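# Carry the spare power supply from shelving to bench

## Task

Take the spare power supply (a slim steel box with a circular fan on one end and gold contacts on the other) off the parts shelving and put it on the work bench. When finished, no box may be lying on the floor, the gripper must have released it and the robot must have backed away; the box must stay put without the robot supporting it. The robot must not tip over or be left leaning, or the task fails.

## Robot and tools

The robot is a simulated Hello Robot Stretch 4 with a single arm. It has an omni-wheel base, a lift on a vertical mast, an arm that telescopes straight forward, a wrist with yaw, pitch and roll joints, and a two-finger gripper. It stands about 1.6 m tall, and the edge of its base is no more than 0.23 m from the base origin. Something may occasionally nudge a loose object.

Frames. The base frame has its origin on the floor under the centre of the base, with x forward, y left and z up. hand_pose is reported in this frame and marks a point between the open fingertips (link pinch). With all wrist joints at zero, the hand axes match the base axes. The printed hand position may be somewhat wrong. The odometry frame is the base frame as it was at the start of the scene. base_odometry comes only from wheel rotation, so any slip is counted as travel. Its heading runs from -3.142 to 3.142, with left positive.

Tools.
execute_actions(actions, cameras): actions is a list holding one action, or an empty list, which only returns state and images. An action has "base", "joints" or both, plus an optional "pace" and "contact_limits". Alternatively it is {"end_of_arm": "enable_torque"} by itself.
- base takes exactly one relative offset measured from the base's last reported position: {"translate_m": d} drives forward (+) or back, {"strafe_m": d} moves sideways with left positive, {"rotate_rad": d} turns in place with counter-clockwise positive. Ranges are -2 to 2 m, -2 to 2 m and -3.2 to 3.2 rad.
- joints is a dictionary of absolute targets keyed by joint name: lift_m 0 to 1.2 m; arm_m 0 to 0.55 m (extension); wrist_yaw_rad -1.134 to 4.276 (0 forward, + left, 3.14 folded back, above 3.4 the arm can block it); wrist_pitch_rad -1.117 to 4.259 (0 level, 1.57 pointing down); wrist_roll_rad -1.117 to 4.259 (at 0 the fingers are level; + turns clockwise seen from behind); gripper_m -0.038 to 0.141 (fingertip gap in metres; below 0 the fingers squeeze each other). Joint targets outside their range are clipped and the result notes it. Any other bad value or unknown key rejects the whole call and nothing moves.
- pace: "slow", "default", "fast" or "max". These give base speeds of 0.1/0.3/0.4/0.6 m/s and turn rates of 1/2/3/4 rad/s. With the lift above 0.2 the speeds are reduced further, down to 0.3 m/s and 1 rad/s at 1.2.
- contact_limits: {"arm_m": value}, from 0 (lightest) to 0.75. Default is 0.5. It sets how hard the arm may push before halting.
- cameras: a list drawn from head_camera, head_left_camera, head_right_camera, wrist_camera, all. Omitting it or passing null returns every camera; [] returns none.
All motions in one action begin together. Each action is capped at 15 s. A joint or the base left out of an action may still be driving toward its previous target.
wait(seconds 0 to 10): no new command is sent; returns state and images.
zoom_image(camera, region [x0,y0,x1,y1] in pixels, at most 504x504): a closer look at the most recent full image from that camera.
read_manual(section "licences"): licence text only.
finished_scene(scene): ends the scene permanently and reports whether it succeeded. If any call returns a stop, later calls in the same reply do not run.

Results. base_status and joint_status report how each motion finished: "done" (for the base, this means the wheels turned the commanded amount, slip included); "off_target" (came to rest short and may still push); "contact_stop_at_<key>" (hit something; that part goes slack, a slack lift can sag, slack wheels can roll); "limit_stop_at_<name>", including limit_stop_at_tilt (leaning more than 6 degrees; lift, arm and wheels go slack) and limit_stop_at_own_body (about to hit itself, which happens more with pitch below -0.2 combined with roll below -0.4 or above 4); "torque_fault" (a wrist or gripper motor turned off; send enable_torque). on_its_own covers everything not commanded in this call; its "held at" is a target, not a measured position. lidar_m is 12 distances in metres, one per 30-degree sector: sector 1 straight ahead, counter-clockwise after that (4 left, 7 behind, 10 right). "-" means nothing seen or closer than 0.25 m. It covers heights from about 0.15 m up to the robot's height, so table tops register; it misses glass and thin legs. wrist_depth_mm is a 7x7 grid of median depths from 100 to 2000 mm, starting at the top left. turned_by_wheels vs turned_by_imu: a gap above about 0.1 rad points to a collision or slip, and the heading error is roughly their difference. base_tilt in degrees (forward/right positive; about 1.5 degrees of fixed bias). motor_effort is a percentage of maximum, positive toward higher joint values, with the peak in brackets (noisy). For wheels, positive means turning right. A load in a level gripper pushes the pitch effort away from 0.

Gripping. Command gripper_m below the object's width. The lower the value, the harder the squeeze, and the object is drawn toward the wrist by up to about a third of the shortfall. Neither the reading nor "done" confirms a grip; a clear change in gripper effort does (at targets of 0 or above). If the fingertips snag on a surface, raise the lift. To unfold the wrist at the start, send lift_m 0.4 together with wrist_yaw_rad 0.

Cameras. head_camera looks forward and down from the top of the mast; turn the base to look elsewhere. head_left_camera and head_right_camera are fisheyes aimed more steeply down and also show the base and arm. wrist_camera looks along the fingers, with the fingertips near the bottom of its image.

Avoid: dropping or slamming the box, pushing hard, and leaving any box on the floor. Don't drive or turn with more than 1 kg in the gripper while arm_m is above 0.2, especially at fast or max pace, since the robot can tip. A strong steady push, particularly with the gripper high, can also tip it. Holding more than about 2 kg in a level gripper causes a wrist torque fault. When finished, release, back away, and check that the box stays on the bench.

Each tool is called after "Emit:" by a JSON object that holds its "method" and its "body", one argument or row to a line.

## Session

Emit:
{"method": "execute_actions", "body": {
  "actions": []
}}

Scene clock: 0.00 s.
base_odometry: x=+0.000 y=+0.000 heading=+0.000 (m, m, rad; odometry frame)
turned_by_wheels: +0.000 (rad since the last result)
turned_by_imu: +0.000 (rad since the last result)
base_tilt: forward=+0.2 right=-0.3 (deg)
lidar_m: 1.13 1.18 1.12 2.23 2.07 2.49 1.34 1.38 1.80 1.73 1.67 1.20
base_status: not commanded
joint_positions: lift_m=+0.149 arm_m=-0.002 wrist_yaw_rad=+3.207 wrist_pitch_rad=-0.008 wrist_roll_rad=+0.008 gripper_m=+0.057
joint_status: not commanded
motor_effort: lift_m=+21 arm_m=+0 wrist_yaw_rad=+0 wrist_pitch_rad=-7 wrist_roll_rad=+4 gripper_m=-4 wheel_0=+0 wheel_1=+0 wheel_2=+0 (%)
hand_pose: x=-0.1244 y=+0.0685 z=+0.3294 quat_wxyz=(-0.033, +0.004, +0.004, +0.999) (m; base frame)
wrist_depth_mm: - - 138 1537 1499 - - / - - 134 1499 1499 - - / - - 129 226 1499 - - / - 116 135 1499 1464 - - / 183 - 1537 1499 1464 - - / 193 1336 212 1430 212 1537 1537 / 193 842 831 166 854 854 960
pictures: head_camera, head_left_camera, head_right_camera, wrist_camera
Images, in order (width x height): head_camera 420x560, head_left_camera 420x672, head_right_camera 420x672, wrist_camera 616x392.

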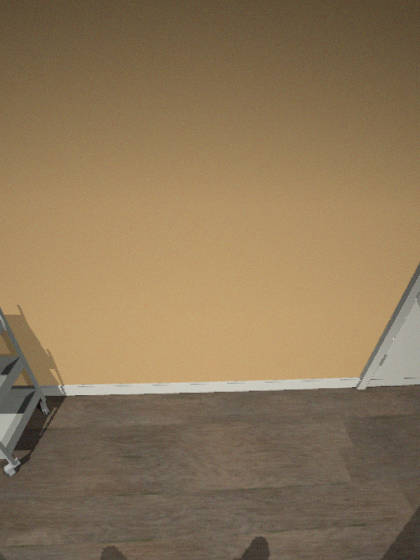

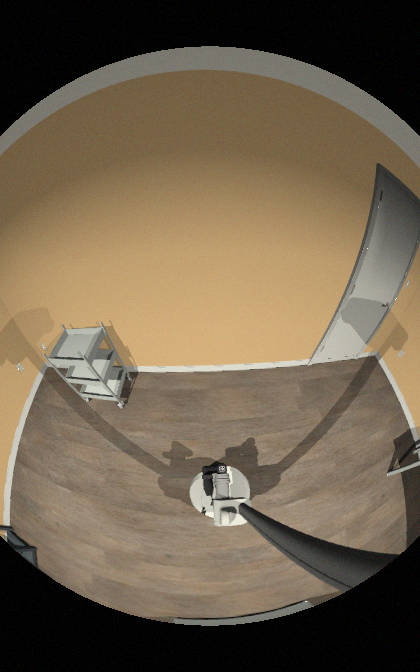

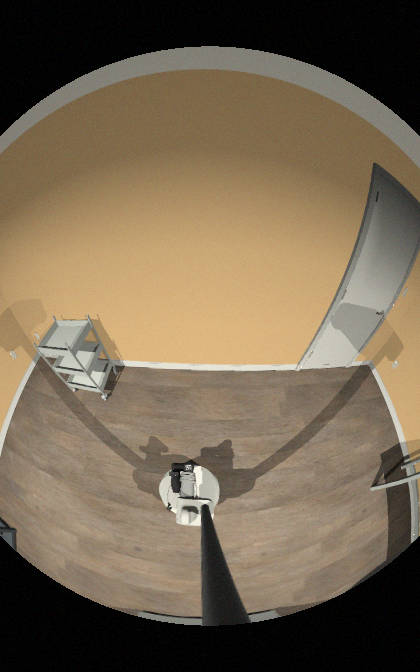

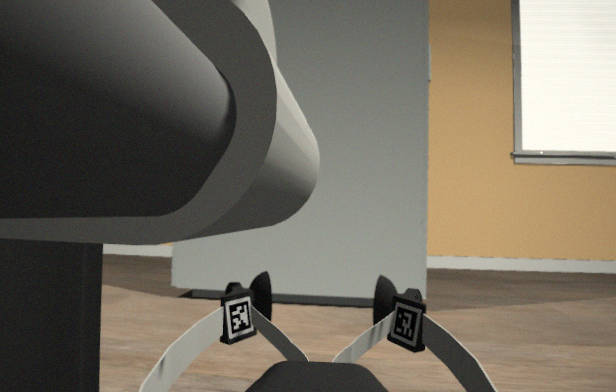

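Emit:
{"method": "execute_actions", "body": {
  "actions": [
    {"base": {"rotate_rad": 2.25}, "joints": {"lift_m": 0.4, "wrist_yaw_rad": 0}}
  ]
}}

Scene clock: 17.87 s.
base_odometry: x=+0.000 y=+0.000 heading=+2.249 (m, m, rad; odometry frame)
turned_by_wheels: +2.249 (rad since the last result)
turned_by_imu: +2.253 (rad since the last result)
base_tilt: forward=+0.3 right=-0.3 (deg)
lidar_m: 2.09 1.36 1.34 1.46 1.72 2.45 1.48 1.15 1.12 1.10 1.19 2.23
base_status: done
joint_positions: lift_m=+0.400 arm_m=-0.002 wrist_yaw_rad=+0.001 wrist_pitch_rad=-0.008 wrist_roll_rad=+0.008 gripper_m=+0.057
joint_status: all done
motor_effort: lift_m=+23(26) arm_m=+0(0) wrist_yaw_rad=-2(6) wrist_pitch_rad=-4(5) wrist_roll_rad=+3(1) gripper_m=-3(1) wheel_0=-4(9) wheel_1=-3(9) wheel_2=-5(11) (%)
hand_pose: x=+0.4577 y=-0.0872 z=+0.5805 quat_wxyz=(+1.000, +0.004, -0.004, +0.000) (m; base frame)
wrist_depth_mm: - - - - - 1983 1708 / - - - - - 1921 1661 / - - - - - 1983 1661 / - - - - - 1921 1661 / - - - - - 1863 1661 / - - 212 - 212 1921 1661 / 1430 1430 1366 166 1397 1366 1537
pictures: head_camera, head_left_camera, head_right_camera, wrist_camera
Images, in order (width x height): head_camera 420x560, head_left_camera 420x672, head_right_camera 420x672, wrist_camera 616x392.

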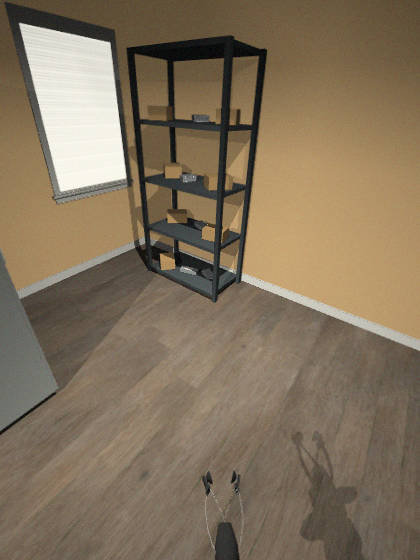

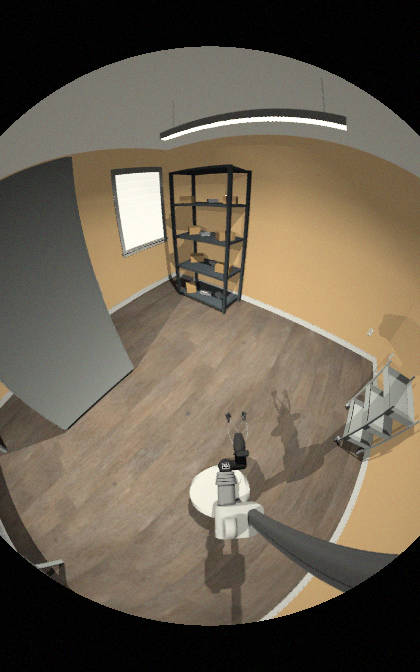

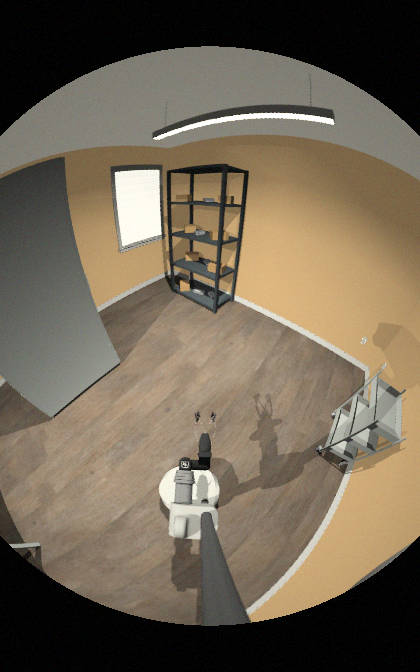

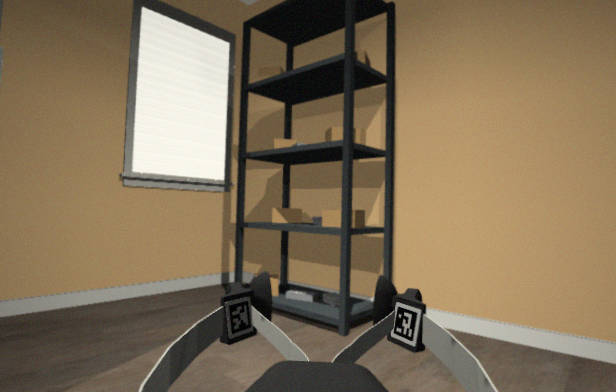

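Emit:
{"method": "zoom_image", "body": {
  "camera": "head_camera",
  "region": [135, 195, 255, 310]
}}

Emit:
{"method": "zoom_image", "body": {
  "camera": "head_camera",
  "region": [135, 90, 265, 205]
}}

Region (135, 195, 255, 310) of head_camera's 420x560 image, scaled by 4.200, with more detail than that image has; it fills the top 483 rows of this view, and the rest is white.

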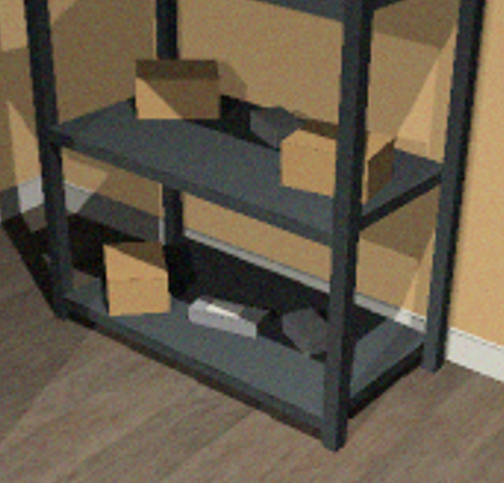

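Region (135, 90, 265, 205) of head_camera's 420x560 image, scaled by 3.877, with more detail than that image has; it fills the top 446 rows of this view, and the rest is white.

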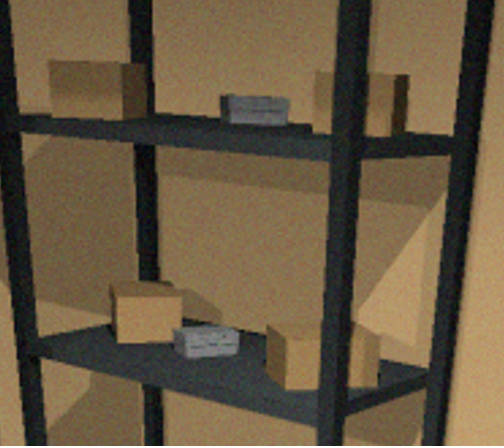

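Emit:
{"method": "execute_actions", "body": {
  "actions": [
    {"base": {"translate_m": 1.5}, "joints": {"lift_m": 0.22, "wrist_yaw_rad": 0.55, "wrist_pitch_rad": 0.4, "gripper_m": 0.14}, "pace": "max"}
  ]
}}

Scene clock: 117.93 s.
base_odometry: x=-0.941 y=+1.168 heading=+2.249 (m, m, rad; odometry frame)
turned_by_wheels: +0.000 (rad since the last result)
turned_by_imu: -0.005 (rad since the last result)
base_tilt: forward=+0.2 right=-0.3 (deg)
lidar_m: 0.58 0.92 1.63 1.01 0.90 2.84 2.62 1.64 1.63 1.37 1.07 0.64
base_status: done
joint_positions: lift_m=+0.220 arm_m=-0.002 wrist_yaw_rad=+0.550 wrist_pitch_rad=+0.402 wrist_roll_rad=+0.008 gripper_m=+0.140
joint_status: all done
motor_effort: lift_m=+20(21) arm_m=+0(1) wrist_yaw_rad=+1(8) wrist_pitch_rad=-5(5) wrist_roll_rad=+3(2) gripper_m=-1(5) wheel_0=+2(10) wheel_1=+2(12) wheel_2=-2(16) (%)
hand_pose: x=+0.4412 y=+0.0641 z=+0.2853 quat_wxyz=(+0.943, -0.050, +0.193, +0.265) (m; base frame)
wrist_depth_mm: 1229 1336 1397 1464 1308 976 809 / 1281 1366 1464 1576 1576 1060 842 / 1336 1397 1537 1576 1430 1118 866 / 1160 1160 1160 1060 891 946 854 / 831 831 831 831 750 683 615 / 640 621 597 654 615 207 525 / 530 525 535 148 530 466 445
pictures: head_camera, head_left_camera, head_right_camera, wrist_camera
Images, in order (width x height): head_camera 420x560, head_left_camera 420x672, head_right_camera 420x672, wrist_camera 616x392.

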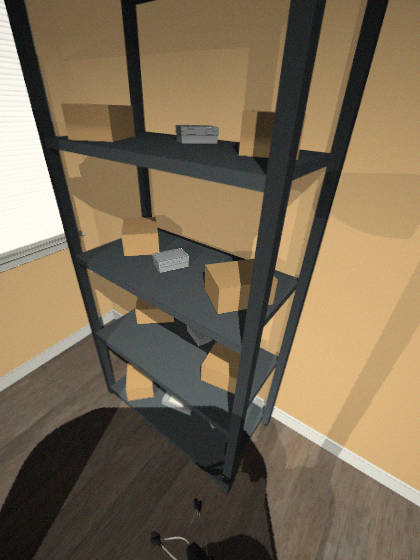

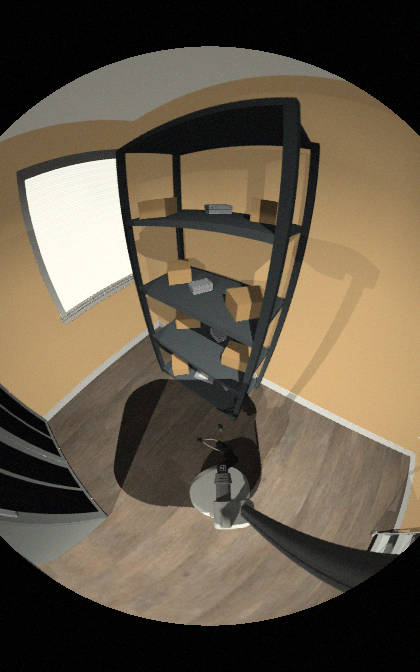

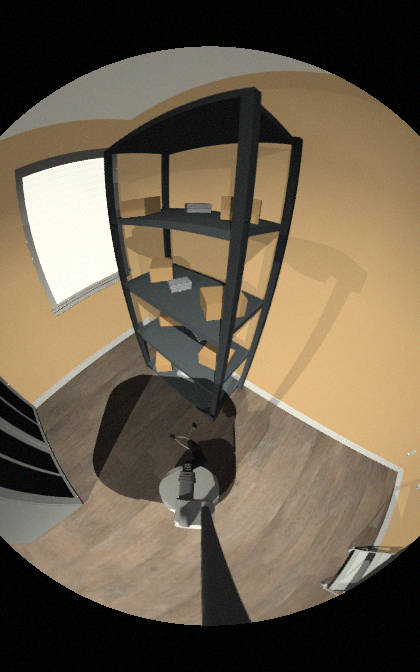

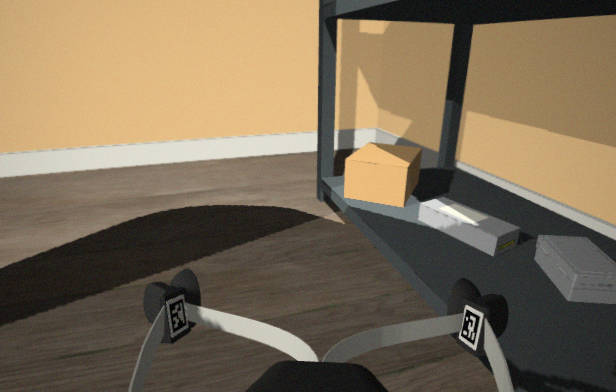

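Emit:
{"method": "zoom_image", "body": {
  "camera": "wrist_camera",
  "region": [400, 170, 540, 270]
}}

Emit:
{"method": "zoom_image", "body": {
  "camera": "wrist_camera",
  "region": [300, 120, 616, 340]
}}

Region (400, 170, 540, 270) of wrist_camera's 616x392 image, scaled by 3.600; it fills the top 360 rows of this view, and the rest is white.

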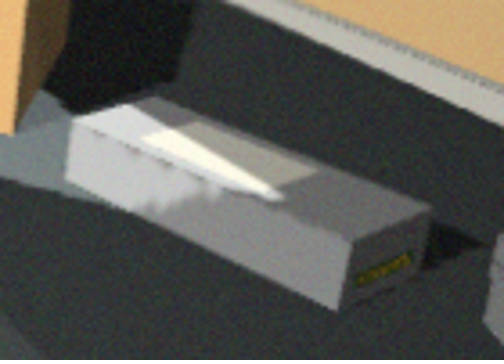

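Region (300, 120, 616, 340) of wrist_camera's 616x392 image, scaled by 1.595; it fills the top 351 rows of this view, and the rest is white.

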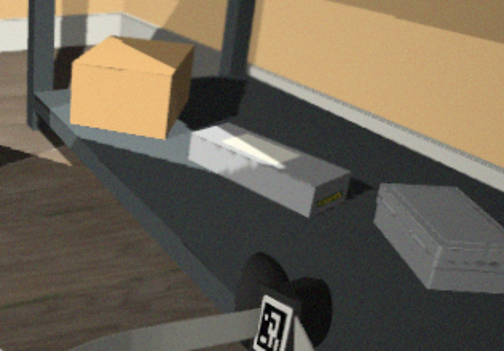

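Emit:
{"method": "execute_actions", "body": {
  "actions": [
    {"base": {"rotate_rad": -0.8}, "joints": {"arm_m": 0.12, "wrist_yaw_rad": 1.95}}
  ],
  "cameras": ["head_left_camera", "head_camera"]
}}

Scene clock: 235.00 s.
base_odometry: x=-0.941 y=+1.168 heading=+1.450 (m, m, rad; odometry frame)
turned_by_wheels: -0.799 (rad since the last result)
turned_by_imu: -0.800 (rad since the last result)
base_tilt: forward=+0.2 right=-0.3 (deg)
lidar_m: 1.04 0.60 0.70 1.62 1.35 0.91 1.18 3.47 2.24 1.60 1.81 1.16
base_status: done
joint_positions: lift_m=+0.220 arm_m=+0.119 wrist_yaw_rad=+1.949 wrist_pitch_rad=+0.402 wrist_roll_rad=+0.008 gripper_m=+0.140
joint_status: all done
motor_effort: lift_m=+20(20) arm_m=+8(8) wrist_yaw_rad=+2(9) wrist_pitch_rad=-8(6) wrist_roll_rad=+3(2) gripper_m=+0(2) wheel_0=+5(12) wheel_1=+3(7) wheel_2=+4(13) (%)
hand_pose: x=+0.2726 y=+0.2790 z=+0.2853 quat_wxyz=(+0.551, -0.163, +0.116, +0.810) (m; base frame)
wrist_depth_mm: 1160 1464 1708 1576 1464 1366 1078 / 1160 1499 1808 1661 1537 1499 1366 / 1205 1537 1808 1708 1618 1499 1397 / 1160 1182 1160 1160 1160 1078 778 / 820 831 842 842 842 842 683 / 640 621 597 654 654 207 564 / 539 530 535 148 530 512 504
pictures: head_camera, head_left_camera
Images, in order (width x height): head_camera 420x560, head_left_camera 420x672.

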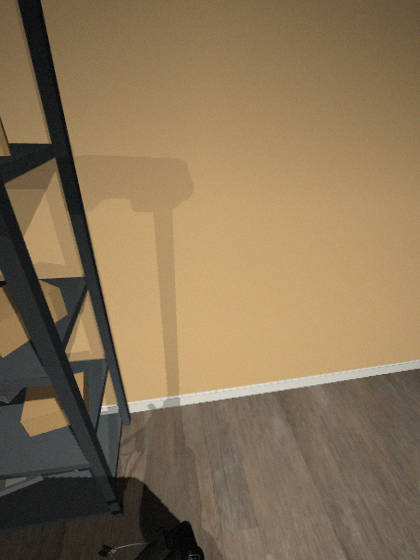

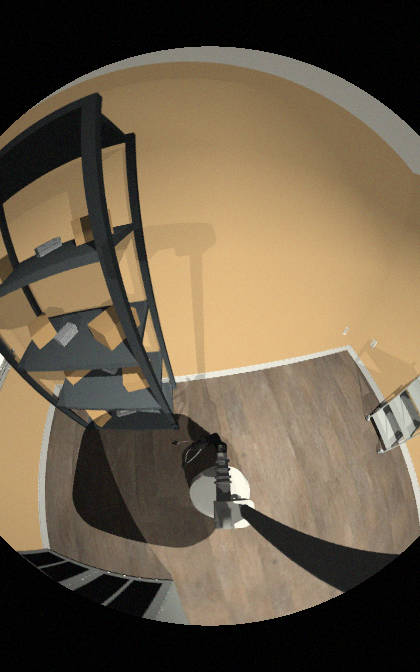

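Emit:
{"method": "execute_actions", "body": {
  "actions": [
    {"base": {"strafe_m": 0.58}, "joints": {"lift_m": 0.154, "wrist_pitch_rad": 0.6}, "pace": "fast"}
  ]
}}

Scene clock: 241.50 s.
base_odometry: x=-1.517 y=+1.238 heading=+1.450 (m, m, rad; odometry frame)
turned_by_wheels: +0.000 (rad since the last result)
turned_by_imu: +0.003 (rad since the last result)
base_tilt: forward=+0.1 right=-0.3 (deg)
lidar_m: 0.45 0.45 0.60 1.03 1.09 0.95 0.85 0.91 2.88 2.19 1.65 0.51
base_status: done
joint_positions: lift_m=+0.154 arm_m=+0.119 wrist_yaw_rad=+1.950 wrist_pitch_rad=+0.602 wrist_roll_rad=+0.008 gripper_m=+0.140
joint_status: all done
motor_effort: lift_m=+19(19) arm_m=+8(8) wrist_yaw_rad=+1(1) wrist_pitch_rad=-6(5) wrist_roll_rad=+2(1) gripper_m=+3(2) wheel_0=-1(15) wheel_1=-2(15) wheel_2=+0(2) (%)
hand_pose: x=+0.2828 y=+0.2533 z=+0.1691 quat_wxyz=(+0.537, -0.243, +0.170, +0.790) (m; base frame)
wrist_depth_mm: 1229 1205 1118 1025 960 904 842 / 1205 1229 1138 1098 1008 960 418 / 854 831 831 820 820 820 459 / 634 640 627 627 627 621 473 / 512 512 512 508 508 504 389 / 258 413 399 424 424 207 338 / 231 366 366 148 364 353 312
pictures: head_camera, head_left_camera, head_right_camera, wrist_camera
Images, in order (width x height): head_camera 420x560, head_left_camera 420x672, head_right_camera 420x672, wrist_camera 616x392.

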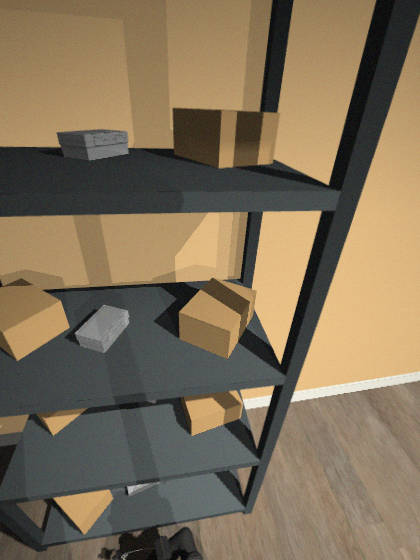

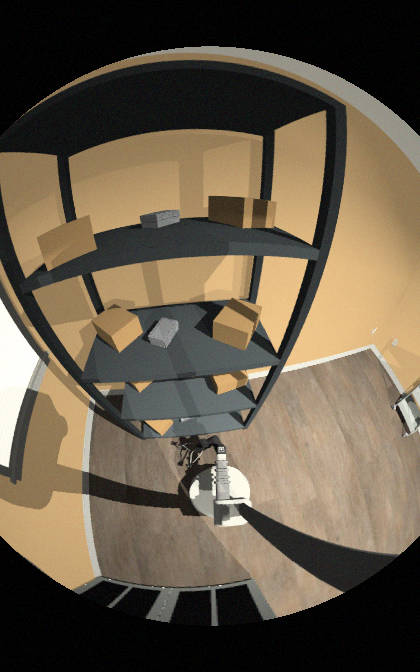

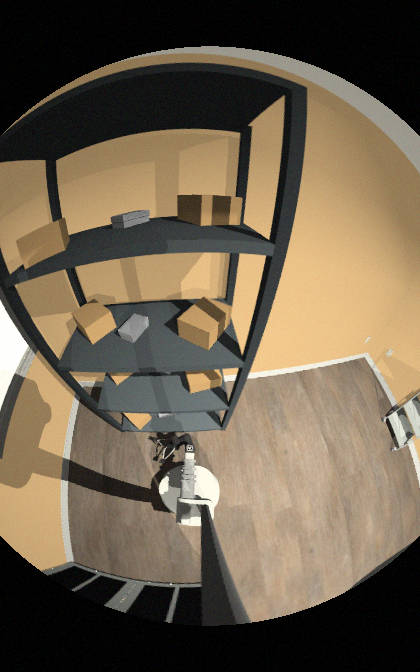

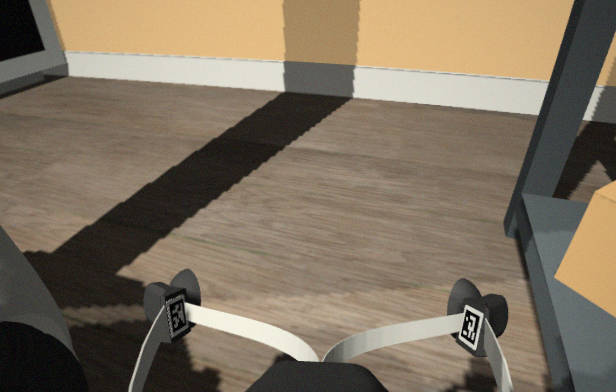

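Emit:
{"method": "execute_actions", "body": {
  "actions": [
    {"joints": {"arm_m": 0.474}, "contact_limits": {"arm_m": 0.3}, "pace": "fast"}
  ],
  "cameras": ["head_left_camera", "wrist_camera"]
}}

Scene clock: 255.20 s.
base_odometry: x=-1.517 y=+1.238 heading=+1.450 (m, m, rad; odometry frame)
turned_by_wheels: +0.000 (rad since the last result)
turned_by_imu: +0.001 (rad since the last result)
base_tilt: forward=+0.2 right=-0.1 (deg)
lidar_m: 0.44 0.44 0.60 1.07 1.10 0.96 0.85 0.89 2.89 2.18 1.67 0.50
base_status: not commanded
joint_positions: lift_m=+0.154 arm_m=+0.473 wrist_yaw_rad=+1.950 wrist_pitch_rad=+0.602 wrist_roll_rad=+0.008 gripper_m=+0.140
joint_status: all done
motor_effort: lift_m=+19(19) arm_m=+8(11) wrist_yaw_rad=+0(1) wrist_pitch_rad=-4(5) wrist_roll_rad=+2(2) gripper_m=-2(1) wheel_0=-1(1) wheel_1=-2(2) wheel_2=+0(0) (%)
contact_limits: arm_m 0.3
hand_pose: x=+0.6367 y=+0.2533 z=+0.1690 quat_wxyz=(+0.537, -0.243, +0.170, +0.790) (m; base frame)
wrist_depth_mm: 1366 1255 1160 1060 1008 931 809 / 1281 1205 1205 1098 1060 991 778 / 842 831 831 392 392 820 699 / 634 640 603 357 399 480 477 / 508 508 394 379 392 389 384 / 424 397 309 278 329 207 324 / 370 281 283 148 272 272 281
pictures: head_left_camera, wrist_camera
Images, in order (width x height): head_left_camera 420x672, wrist_camera 616x392.

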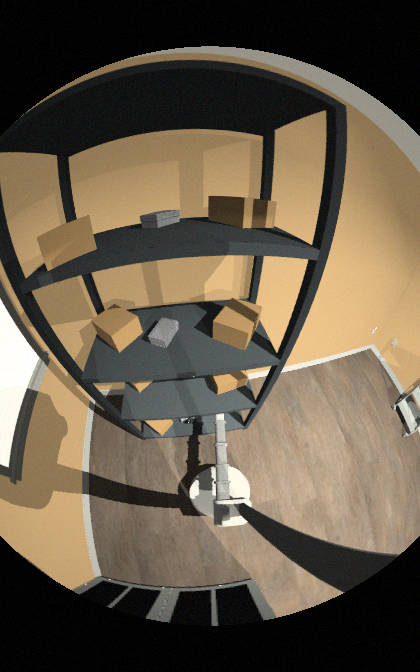

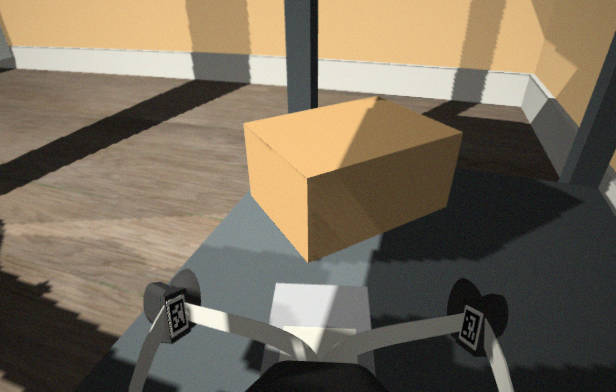

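Emit:
{"method": "zoom_image", "body": {
  "camera": "wrist_camera",
  "region": [230, 260, 410, 392]
}}

Region (230, 260, 410, 392) of wrist_camera's 616x392 image, scaled by 2.800; it fills the top 370 rows of this view, and the rest is white.

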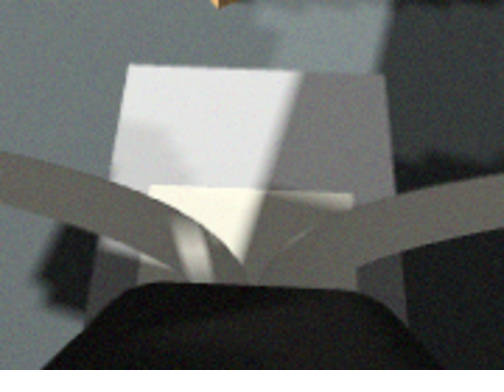

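Emit:
{"method": "execute_actions", "body": {
  "actions": [
    {"joints": {"lift_m": 0.149, "wrist_pitch_rad": 0.85, "gripper_m": 0.105}}
  ],
  "cameras": ["wrist_camera"]
}}

Scene clock: 283.80 s.
base_odometry: x=-1.517 y=+1.238 heading=+1.450 (m, m, rad; odometry frame)
turned_by_wheels: +0.000 (rad since the last result)
turned_by_imu: +0.001 (rad since the last result)
base_tilt: forward=+0.2 right=-0.2 (deg)
lidar_m: 0.43 0.46 0.58 1.05 1.10 0.94 0.84 0.91 2.91 2.19 1.64 0.53
base_status: not commanded
joint_positions: lift_m=+0.149 arm_m=+0.473 wrist_yaw_rad=+1.950 wrist_pitch_rad=+0.851 wrist_roll_rad=+0.008 gripper_m=+0.105
joint_status: all done
motor_effort: lift_m=+18(18) arm_m=+8(8) wrist_yaw_rad=+0(0) wrist_pitch_rad=-2(4) wrist_roll_rad=+1(0) gripper_m=+1(1) wheel_0=-1(1) wheel_1=-2(2) wheel_2=+0(0) (%)
hand_pose: x=+0.6543 y=+0.2090 z=+0.1105 quat_wxyz=(+0.513, -0.340, +0.235, +0.753) (m; base frame)
wrist_depth_mm: 778 778 723 332 340 668 691 / 621 615 580 332 366 427 445 / 512 504 379 364 373 368 368 / 436 421 325 268 310 319 317 / 379 286 285 235 272 278 277 / 324 253 208 208 207 242 246 / 229 227 222 157 214 216 224
pictures: wrist_camera
Images, in order (width x height): wrist_camera 616x392.

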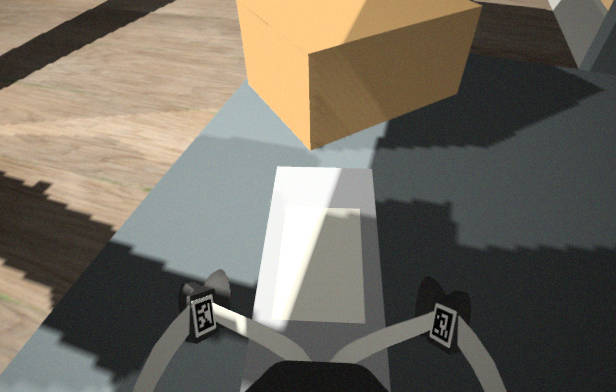

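Emit:
{"method": "execute_actions", "body": {
  "actions": [
    {"joints": {"lift_m": 0.145, "gripper_m": 0.005}}
  ],
  "cameras": ["wrist_camera"]
}}

Scene clock: 289.57 s.
base_odometry: x=-1.517 y=+1.238 heading=+1.450 (m, m, rad; odometry frame)
turned_by_wheels: +0.000 (rad since the last result)
turned_by_imu: +0.001 (rad since the last result)
base_tilt: forward=+0.3 right=-0.3 (deg)
lidar_m: 0.43 0.46 0.60 1.04 1.11 0.94 0.85 3.10 2.90 2.19 1.67 0.50
base_status: not commanded
joint_positions: lift_m=+0.145 arm_m=+0.473 wrist_yaw_rad=+1.950 wrist_pitch_rad=+0.859 wrist_roll_rad=+0.008 gripper_m=+0.006
joint_status: all done
on_its_own: wrist_pitch_rad is at rest, and its effort (-25) is outside its rest range (-23 to +23)
motor_effort: lift_m=+21(20) arm_m=+8(8) wrist_yaw_rad=-1(4) wrist_pitch_rad=-25(26) wrist_roll_rad=+1(3) gripper_m=-24(28) wheel_0=-1(1) wheel_1=-2(2) wheel_2=+0(0) (%)
hand_pose: x=+0.6548 y=+0.2075 z=+0.1048 quat_wxyz=(+0.512, -0.342, +0.237, +0.752) (m; base frame)
wrist_depth_mm: 750 750 707 315 330 480 668 / 609 591 559 336 366 410 421 / 496 492 364 353 359 355 351 / 424 410 314 246 300 306 303 / 370 277 273 213 257 268 265 / 254 245 191 187 189 237 236 / 222 211 211 171 171 164 217
pictures: wrist_camera
Images, in order (width x height): wrist_camera 616x392.

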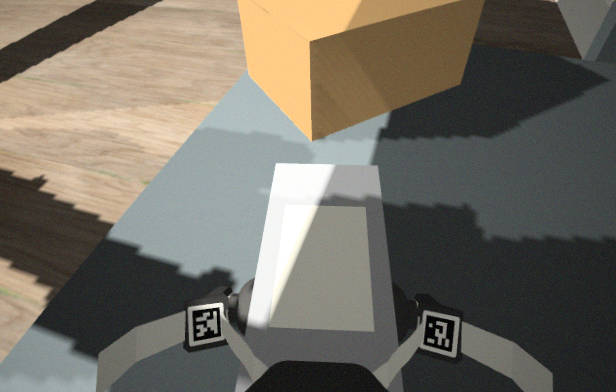

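Emit:
{"method": "execute_actions", "body": {
  "actions": [
    {"base": {"translate_m": -0.32}, "joints": {"lift_m": 0.172, "arm_m": 0.16}}
  ]
}}

Scene clock: 342.90 s.
base_odometry: x=-1.556 y=+0.920 heading=+1.450 (m, m, rad; odometry frame)
turned_by_wheels: +0.000 (rad since the last result)
turned_by_imu: +0.002 (rad since the last result)
base_tilt: forward=+0.2 right=-0.2 (deg)
lidar_m: 0.78 0.38 1.12 1.04 0.97 0.61 0.53 0.53 2.95 2.20 2.21 0.85
base_status: done
joint_positions: lift_m=+0.172 arm_m=+0.161 wrist_yaw_rad=+1.950 wrist_pitch_rad=+0.858 wrist_roll_rad=+0.008 gripper_m=+0.006
joint_status: all done
on_its_own: wrist_pitch_rad is at rest, and its effort (-24) is outside its rest range (-23 to +23)
motor_effort: lift_m=+26(27) arm_m=-8(8) wrist_yaw_rad=-2(3) wrist_pitch_rad=-24(27) wrist_roll_rad=+3(3) gripper_m=-27(25) wheel_0=-4(10) wheel_1=-3(7) wheel_2=+4(13) (%)
hand_pose: x=+0.3436 y=+0.2075 z=+0.1314 quat_wxyz=(+0.512, -0.342, +0.237, +0.752) (m; base frame)
wrist_depth_mm: 809 820 798 788 778 768 750 / 661 647 640 634 621 621 615 / 544 539 530 525 517 517 512 / 452 459 455 245 436 445 442 / 274 402 399 213 375 389 387 / 267 357 191 187 189 347 345 / 260 307 309 171 171 163 317
pictures: head_camera, head_left_camera, head_right_camera, wrist_camera
Images, in order (width x height): head_camera 420x560, head_left_camera 420x672, head_right_camera 420x672, wrist_camera 616x392.

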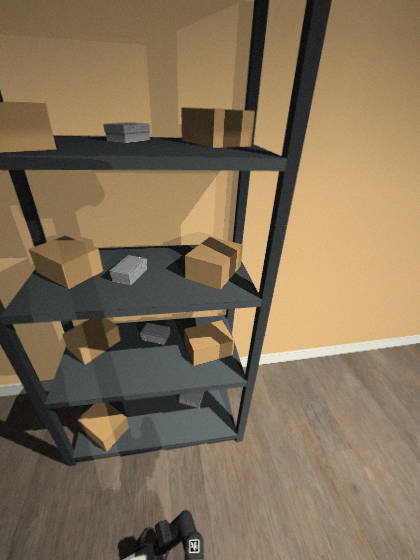

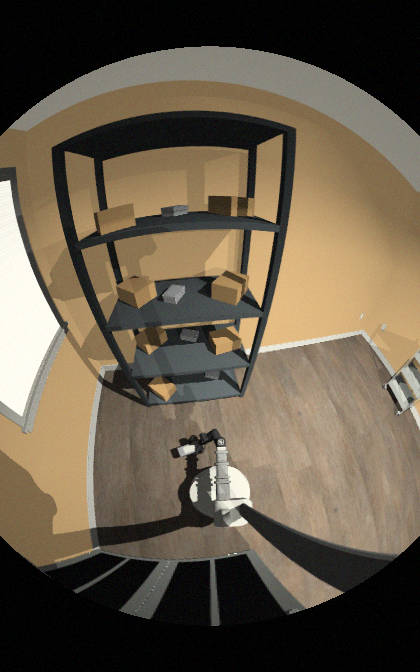

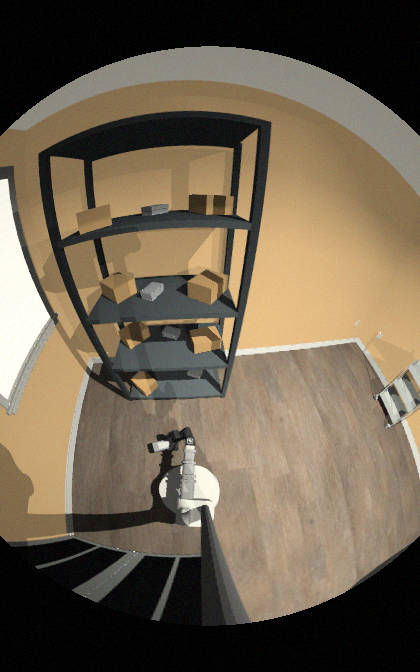

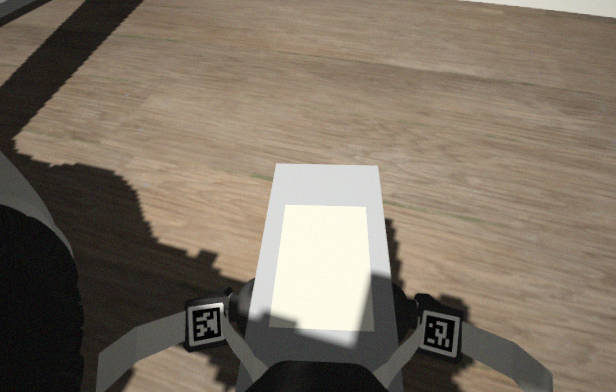

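Emit:
{"method": "execute_actions", "body": {
  "actions": [
    {"base": {"strafe_m": -0.55}, "joints": {"lift_m": 0.2, "wrist_yaw_rad": 0.0, "arm_m": 0.1}, "pace": "fast"}
  ],
  "cameras": ["wrist_camera"]
}}

Emit:
{"method": "execute_actions", "body": {
  "actions": [
    {"base": {"rotate_rad": -2.94}}
  ]
}}

Scene clock: 354.40 s.
base_odometry: x=-1.010 y=+0.854 heading=+1.450 (m, m, rad; odometry frame)
turned_by_wheels: +0.000 (rad since the last result)
turned_by_imu: -0.002 (rad since the last result)
base_tilt: forward=+0.2 right=-0.3 (deg)
lidar_m: 0.49 0.85 1.08 1.57 0.82 0.60 0.98 3.26 2.35 1.67 1.71 1.51
base_status: done
joint_positions: lift_m=+0.200 arm_m=+0.101 wrist_yaw_rad=+0.000 wrist_pitch_rad=+0.859 wrist_roll_rad=+0.008 gripper_m=+0.006
joint_status: all done
on_its_own: wrist_pitch_rad is at rest, and its effort (-24) is outside its rest range (-23 to +23)
motor_effort: lift_m=+26(29) arm_m=-8(6) wrist_yaw_rad=+0(10) wrist_pitch_rad=-24(25) wrist_roll_rad=+1(1) gripper_m=-28(27) wheel_0=-1(15) wheel_1=+0(12) wheel_2=+0(2) (%)
hand_pose: x=+0.4607 y=-0.0874 z=+0.1594 quat_wxyz=(+0.909, +0.004, +0.416, -0.002) (m; base frame)
wrist_depth_mm: 535 809 842 831 831 820 788 / 574 668 683 668 661 661 654 / 585 574 569 559 564 559 554 / 496 492 488 245 469 480 473 / 433 433 430 212 404 424 418 / 384 384 191 187 189 375 373 / 347 332 332 171 172 165 342
pictures: wrist_camera
Images, in order (width x height): wrist_camera 616x392.

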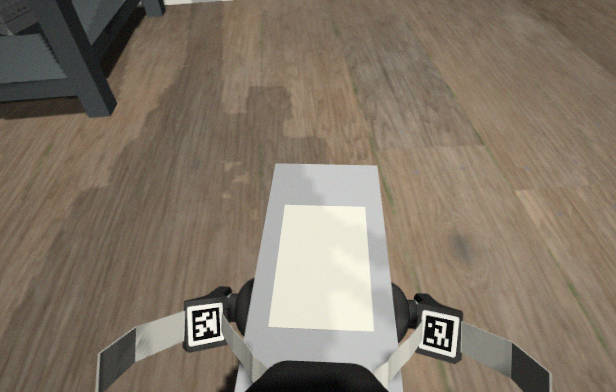

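Scene clock: 357.17 s.
base_odometry: x=-1.010 y=+0.854 heading=-1.490 (m, m, rad; odometry frame)
turned_by_wheels: -2.939 (rad since the last result)
turned_by_imu: -2.943 (rad since the last result)
base_tilt: forward=+0.1 right=-0.2 (deg)
lidar_m: 0.52 2.89 2.19 1.67 1.87 1.41 0.88 0.93 1.35 1.57 0.64 0.60
base_status: done
joint_positions: lift_m=+0.200 arm_m=+0.101 wrist_yaw_rad=+0.000 wrist_pitch_rad=+0.858 wrist_roll_rad=+0.008 gripper_m=+0.006
joint_status: not commanded
motor_effort: lift_m=+26(26) arm_m=-8(8) wrist_yaw_rad=+0(3) wrist_pitch_rad=-23(25) wrist_roll_rad=+1(2) gripper_m=-25(24) wheel_0=+4(6) wheel_1=+3(11) wheel_2=+5(11) (%)
hand_pose: x=+0.4608 y=-0.0874 z=+0.1595 quat_wxyz=(+0.909, +0.004, +0.416, -0.002) (m; base frame)
wrist_depth_mm: 854 854 842 831 820 788 580 / 699 676 683 676 668 668 569 / 580 569 569 564 559 554 549 / 500 492 492 246 466 484 477 / 436 430 430 213 404 421 418 / 387 384 191 187 189 377 373 / 349 330 332 171 171 164 342
pictures: head_camera, head_left_camera, head_right_camera, wrist_camera
Images, in order (width x height): head_camera 420x560, head_left_camera 420x672, head_right_camera 420x672, wrist_camera 616x392.

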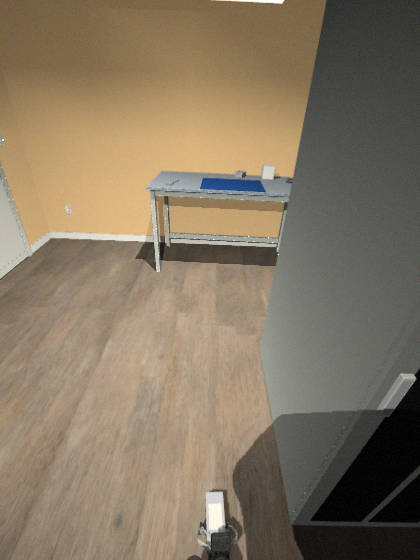

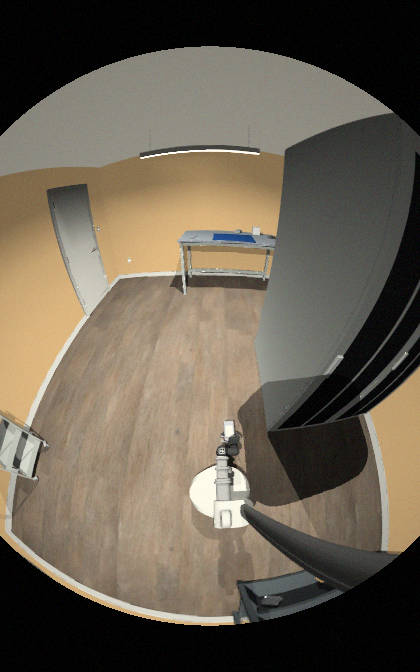

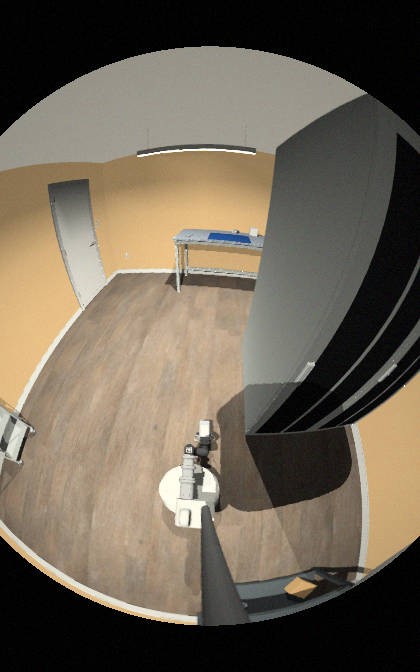

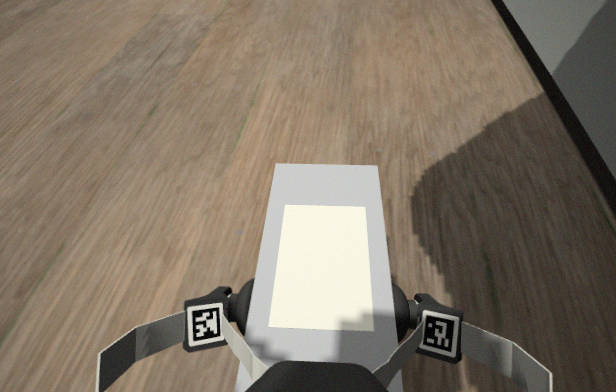

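Emit:
{"method": "execute_actions", "body": {
  "actions": []
}}

Scene clock: 380.00 s.
base_odometry: x=-1.010 y=+0.854 heading=-1.490 (m, m, rad; odometry frame)
turned_by_wheels: +0.000 (rad since the last result)
turned_by_imu: +0.000 (rad since the last result)
base_tilt: forward=+0.2 right=-0.3 (deg)
lidar_m: 0.51 2.89 2.18 1.66 1.86 1.41 0.87 0.93 1.35 1.58 0.63 0.61
base_status: done
joint_positions: lift_m=+0.200 arm_m=+0.101 wrist_yaw_rad=+0.000 wrist_pitch_rad=+0.858 wrist_roll_rad=+0.008 gripper_m=+0.006
joint_status: not commanded
motor_effort: lift_m=+26(26) arm_m=-8(8) wrist_yaw_rad=+0(3) wrist_pitch_rad=-21(25) wrist_roll_rad=+4(2) gripper_m=-25(24) wheel_0=+4(6) wheel_1=+3(11) wheel_2=+5(11) (%)
hand_pose: x=+0.4608 y=-0.0874 z=+0.1595 quat_wxyz=(+0.909, +0.004, +0.416, -0.002) (m; base frame)
wrist_depth_mm: 866 866 842 842 831 778 574 / 699 691 676 676 668 661 569 / 580 569 569 569 559 554 549 / 496 492 488 245 473 480 477 / 436 433 433 212 404 421 415 / 384 384 192 187 189 375 373 / 347 332 330 171 171 163 342
pictures: head_camera, head_left_camera, head_right_camera, wrist_camera
Images, in order (width x height): head_camera 420x560, head_left_camera 420x672, head_right_camera 420x672, wrist_camera 616x392.

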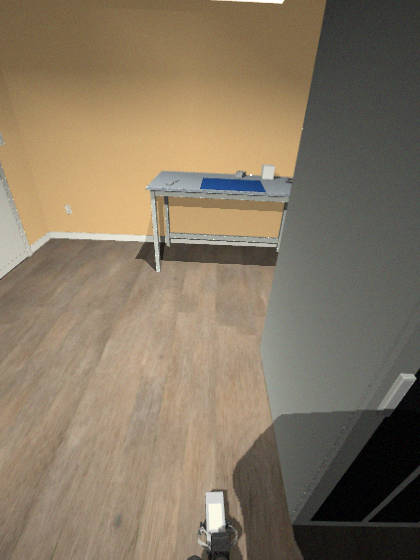

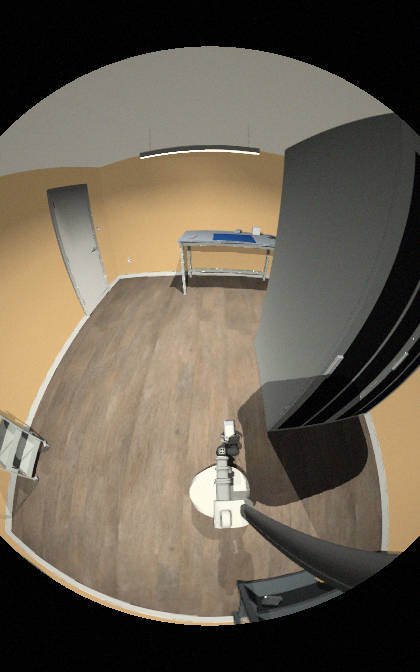

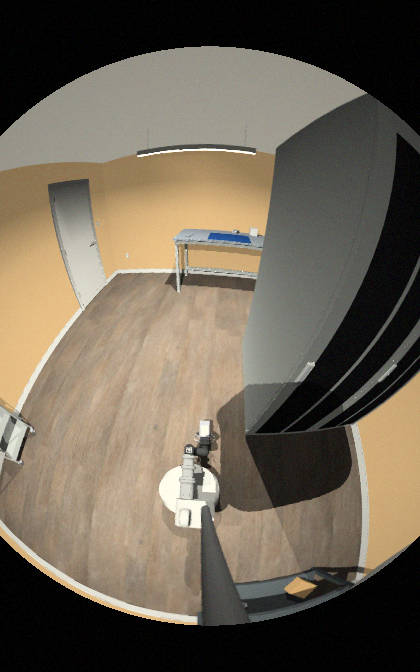

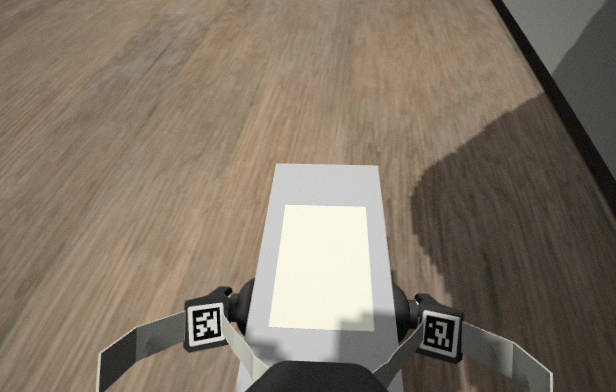

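Emit:
{"method": "execute_actions", "body": {
  "actions": [
    {"base": {"translate_m": 1.95}, "joints": {"lift_m": 1.02, "arm_m": 0.03}, "pace": "fast"}
  ]
}}

Scene clock: 411.63 s.
base_odometry: x=-0.851 y=-1.090 heading=-1.489 (m, m, rad; odometry frame)
turned_by_wheels: +0.000 (rad since the last result)
turned_by_imu: -0.008 (rad since the last result)
base_tilt: forward=+0.2 right=-0.3 (deg)
lidar_m: 0.45 0.64 2.05 1.99 2.13 2.51 3.32 0.65 0.62 1.67 0.84 0.61
base_status: done
joint_positions: lift_m=+1.020 arm_m=+0.031 wrist_yaw_rad=+0.000 wrist_pitch_rad=+0.859 wrist_roll_rad=+0.008 gripper_m=+0.006
joint_status: all done
motor_effort: lift_m=+26(29) arm_m=-8(8) wrist_yaw_rad=+0(1) wrist_pitch_rad=-23(27) wrist_roll_rad=+1(1) gripper_m=-26(28) wheel_0=+3(8) wheel_1=+2(11) wheel_2=-2(21) (%)
hand_pose: x=+0.3908 y=-0.0874 z=+0.9794 quat_wxyz=(+0.909, +0.004, +0.416, -0.002) (m; base frame)
wrist_depth_mm: 640 621 627 615 603 603 585 / 521 508 504 496 488 488 484 / 539 521 455 442 430 421 410 / 691 1618 1576 246 1430 1397 1366 / 1397 1397 1430 213 1308 1397 1397 / 1255 1205 191 187 189 1229 1229 / 1138 1098 1078 171 171 163 1138
pictures: head_camera, head_left_camera, head_right_camera, wrist_camera
Images, in order (width x height): head_camera 420x560, head_left_camera 420x672, head_right_camera 420x672, wrist_camera 616x392.

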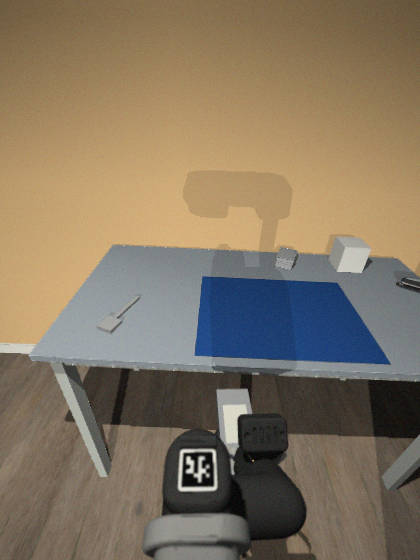

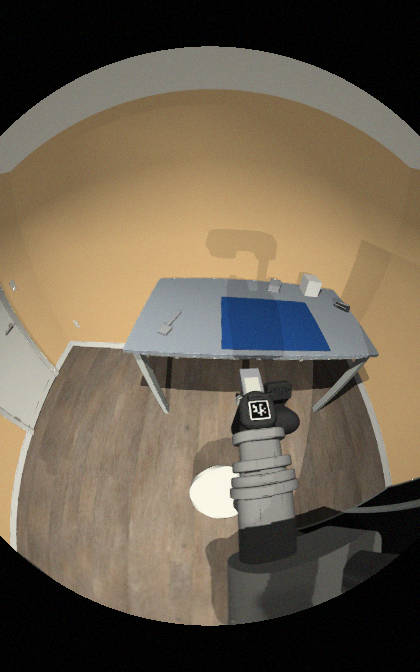

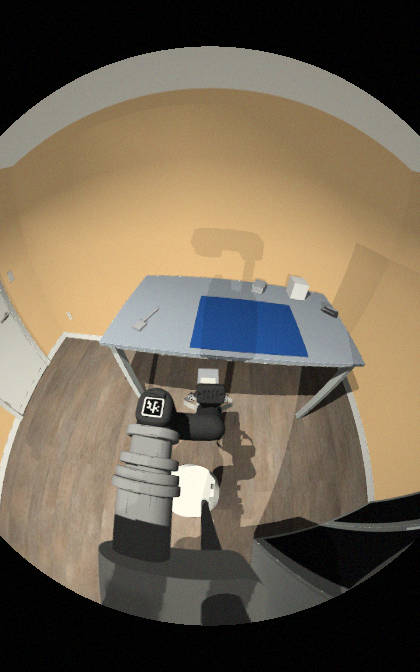

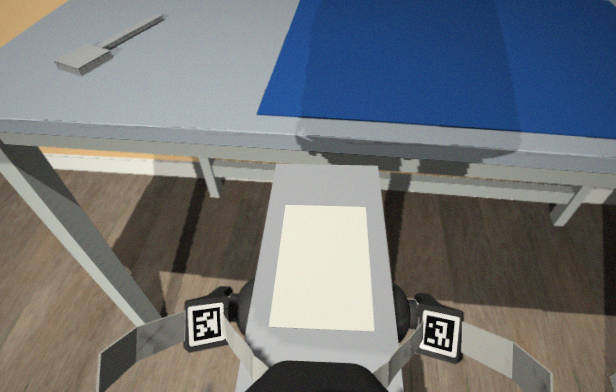

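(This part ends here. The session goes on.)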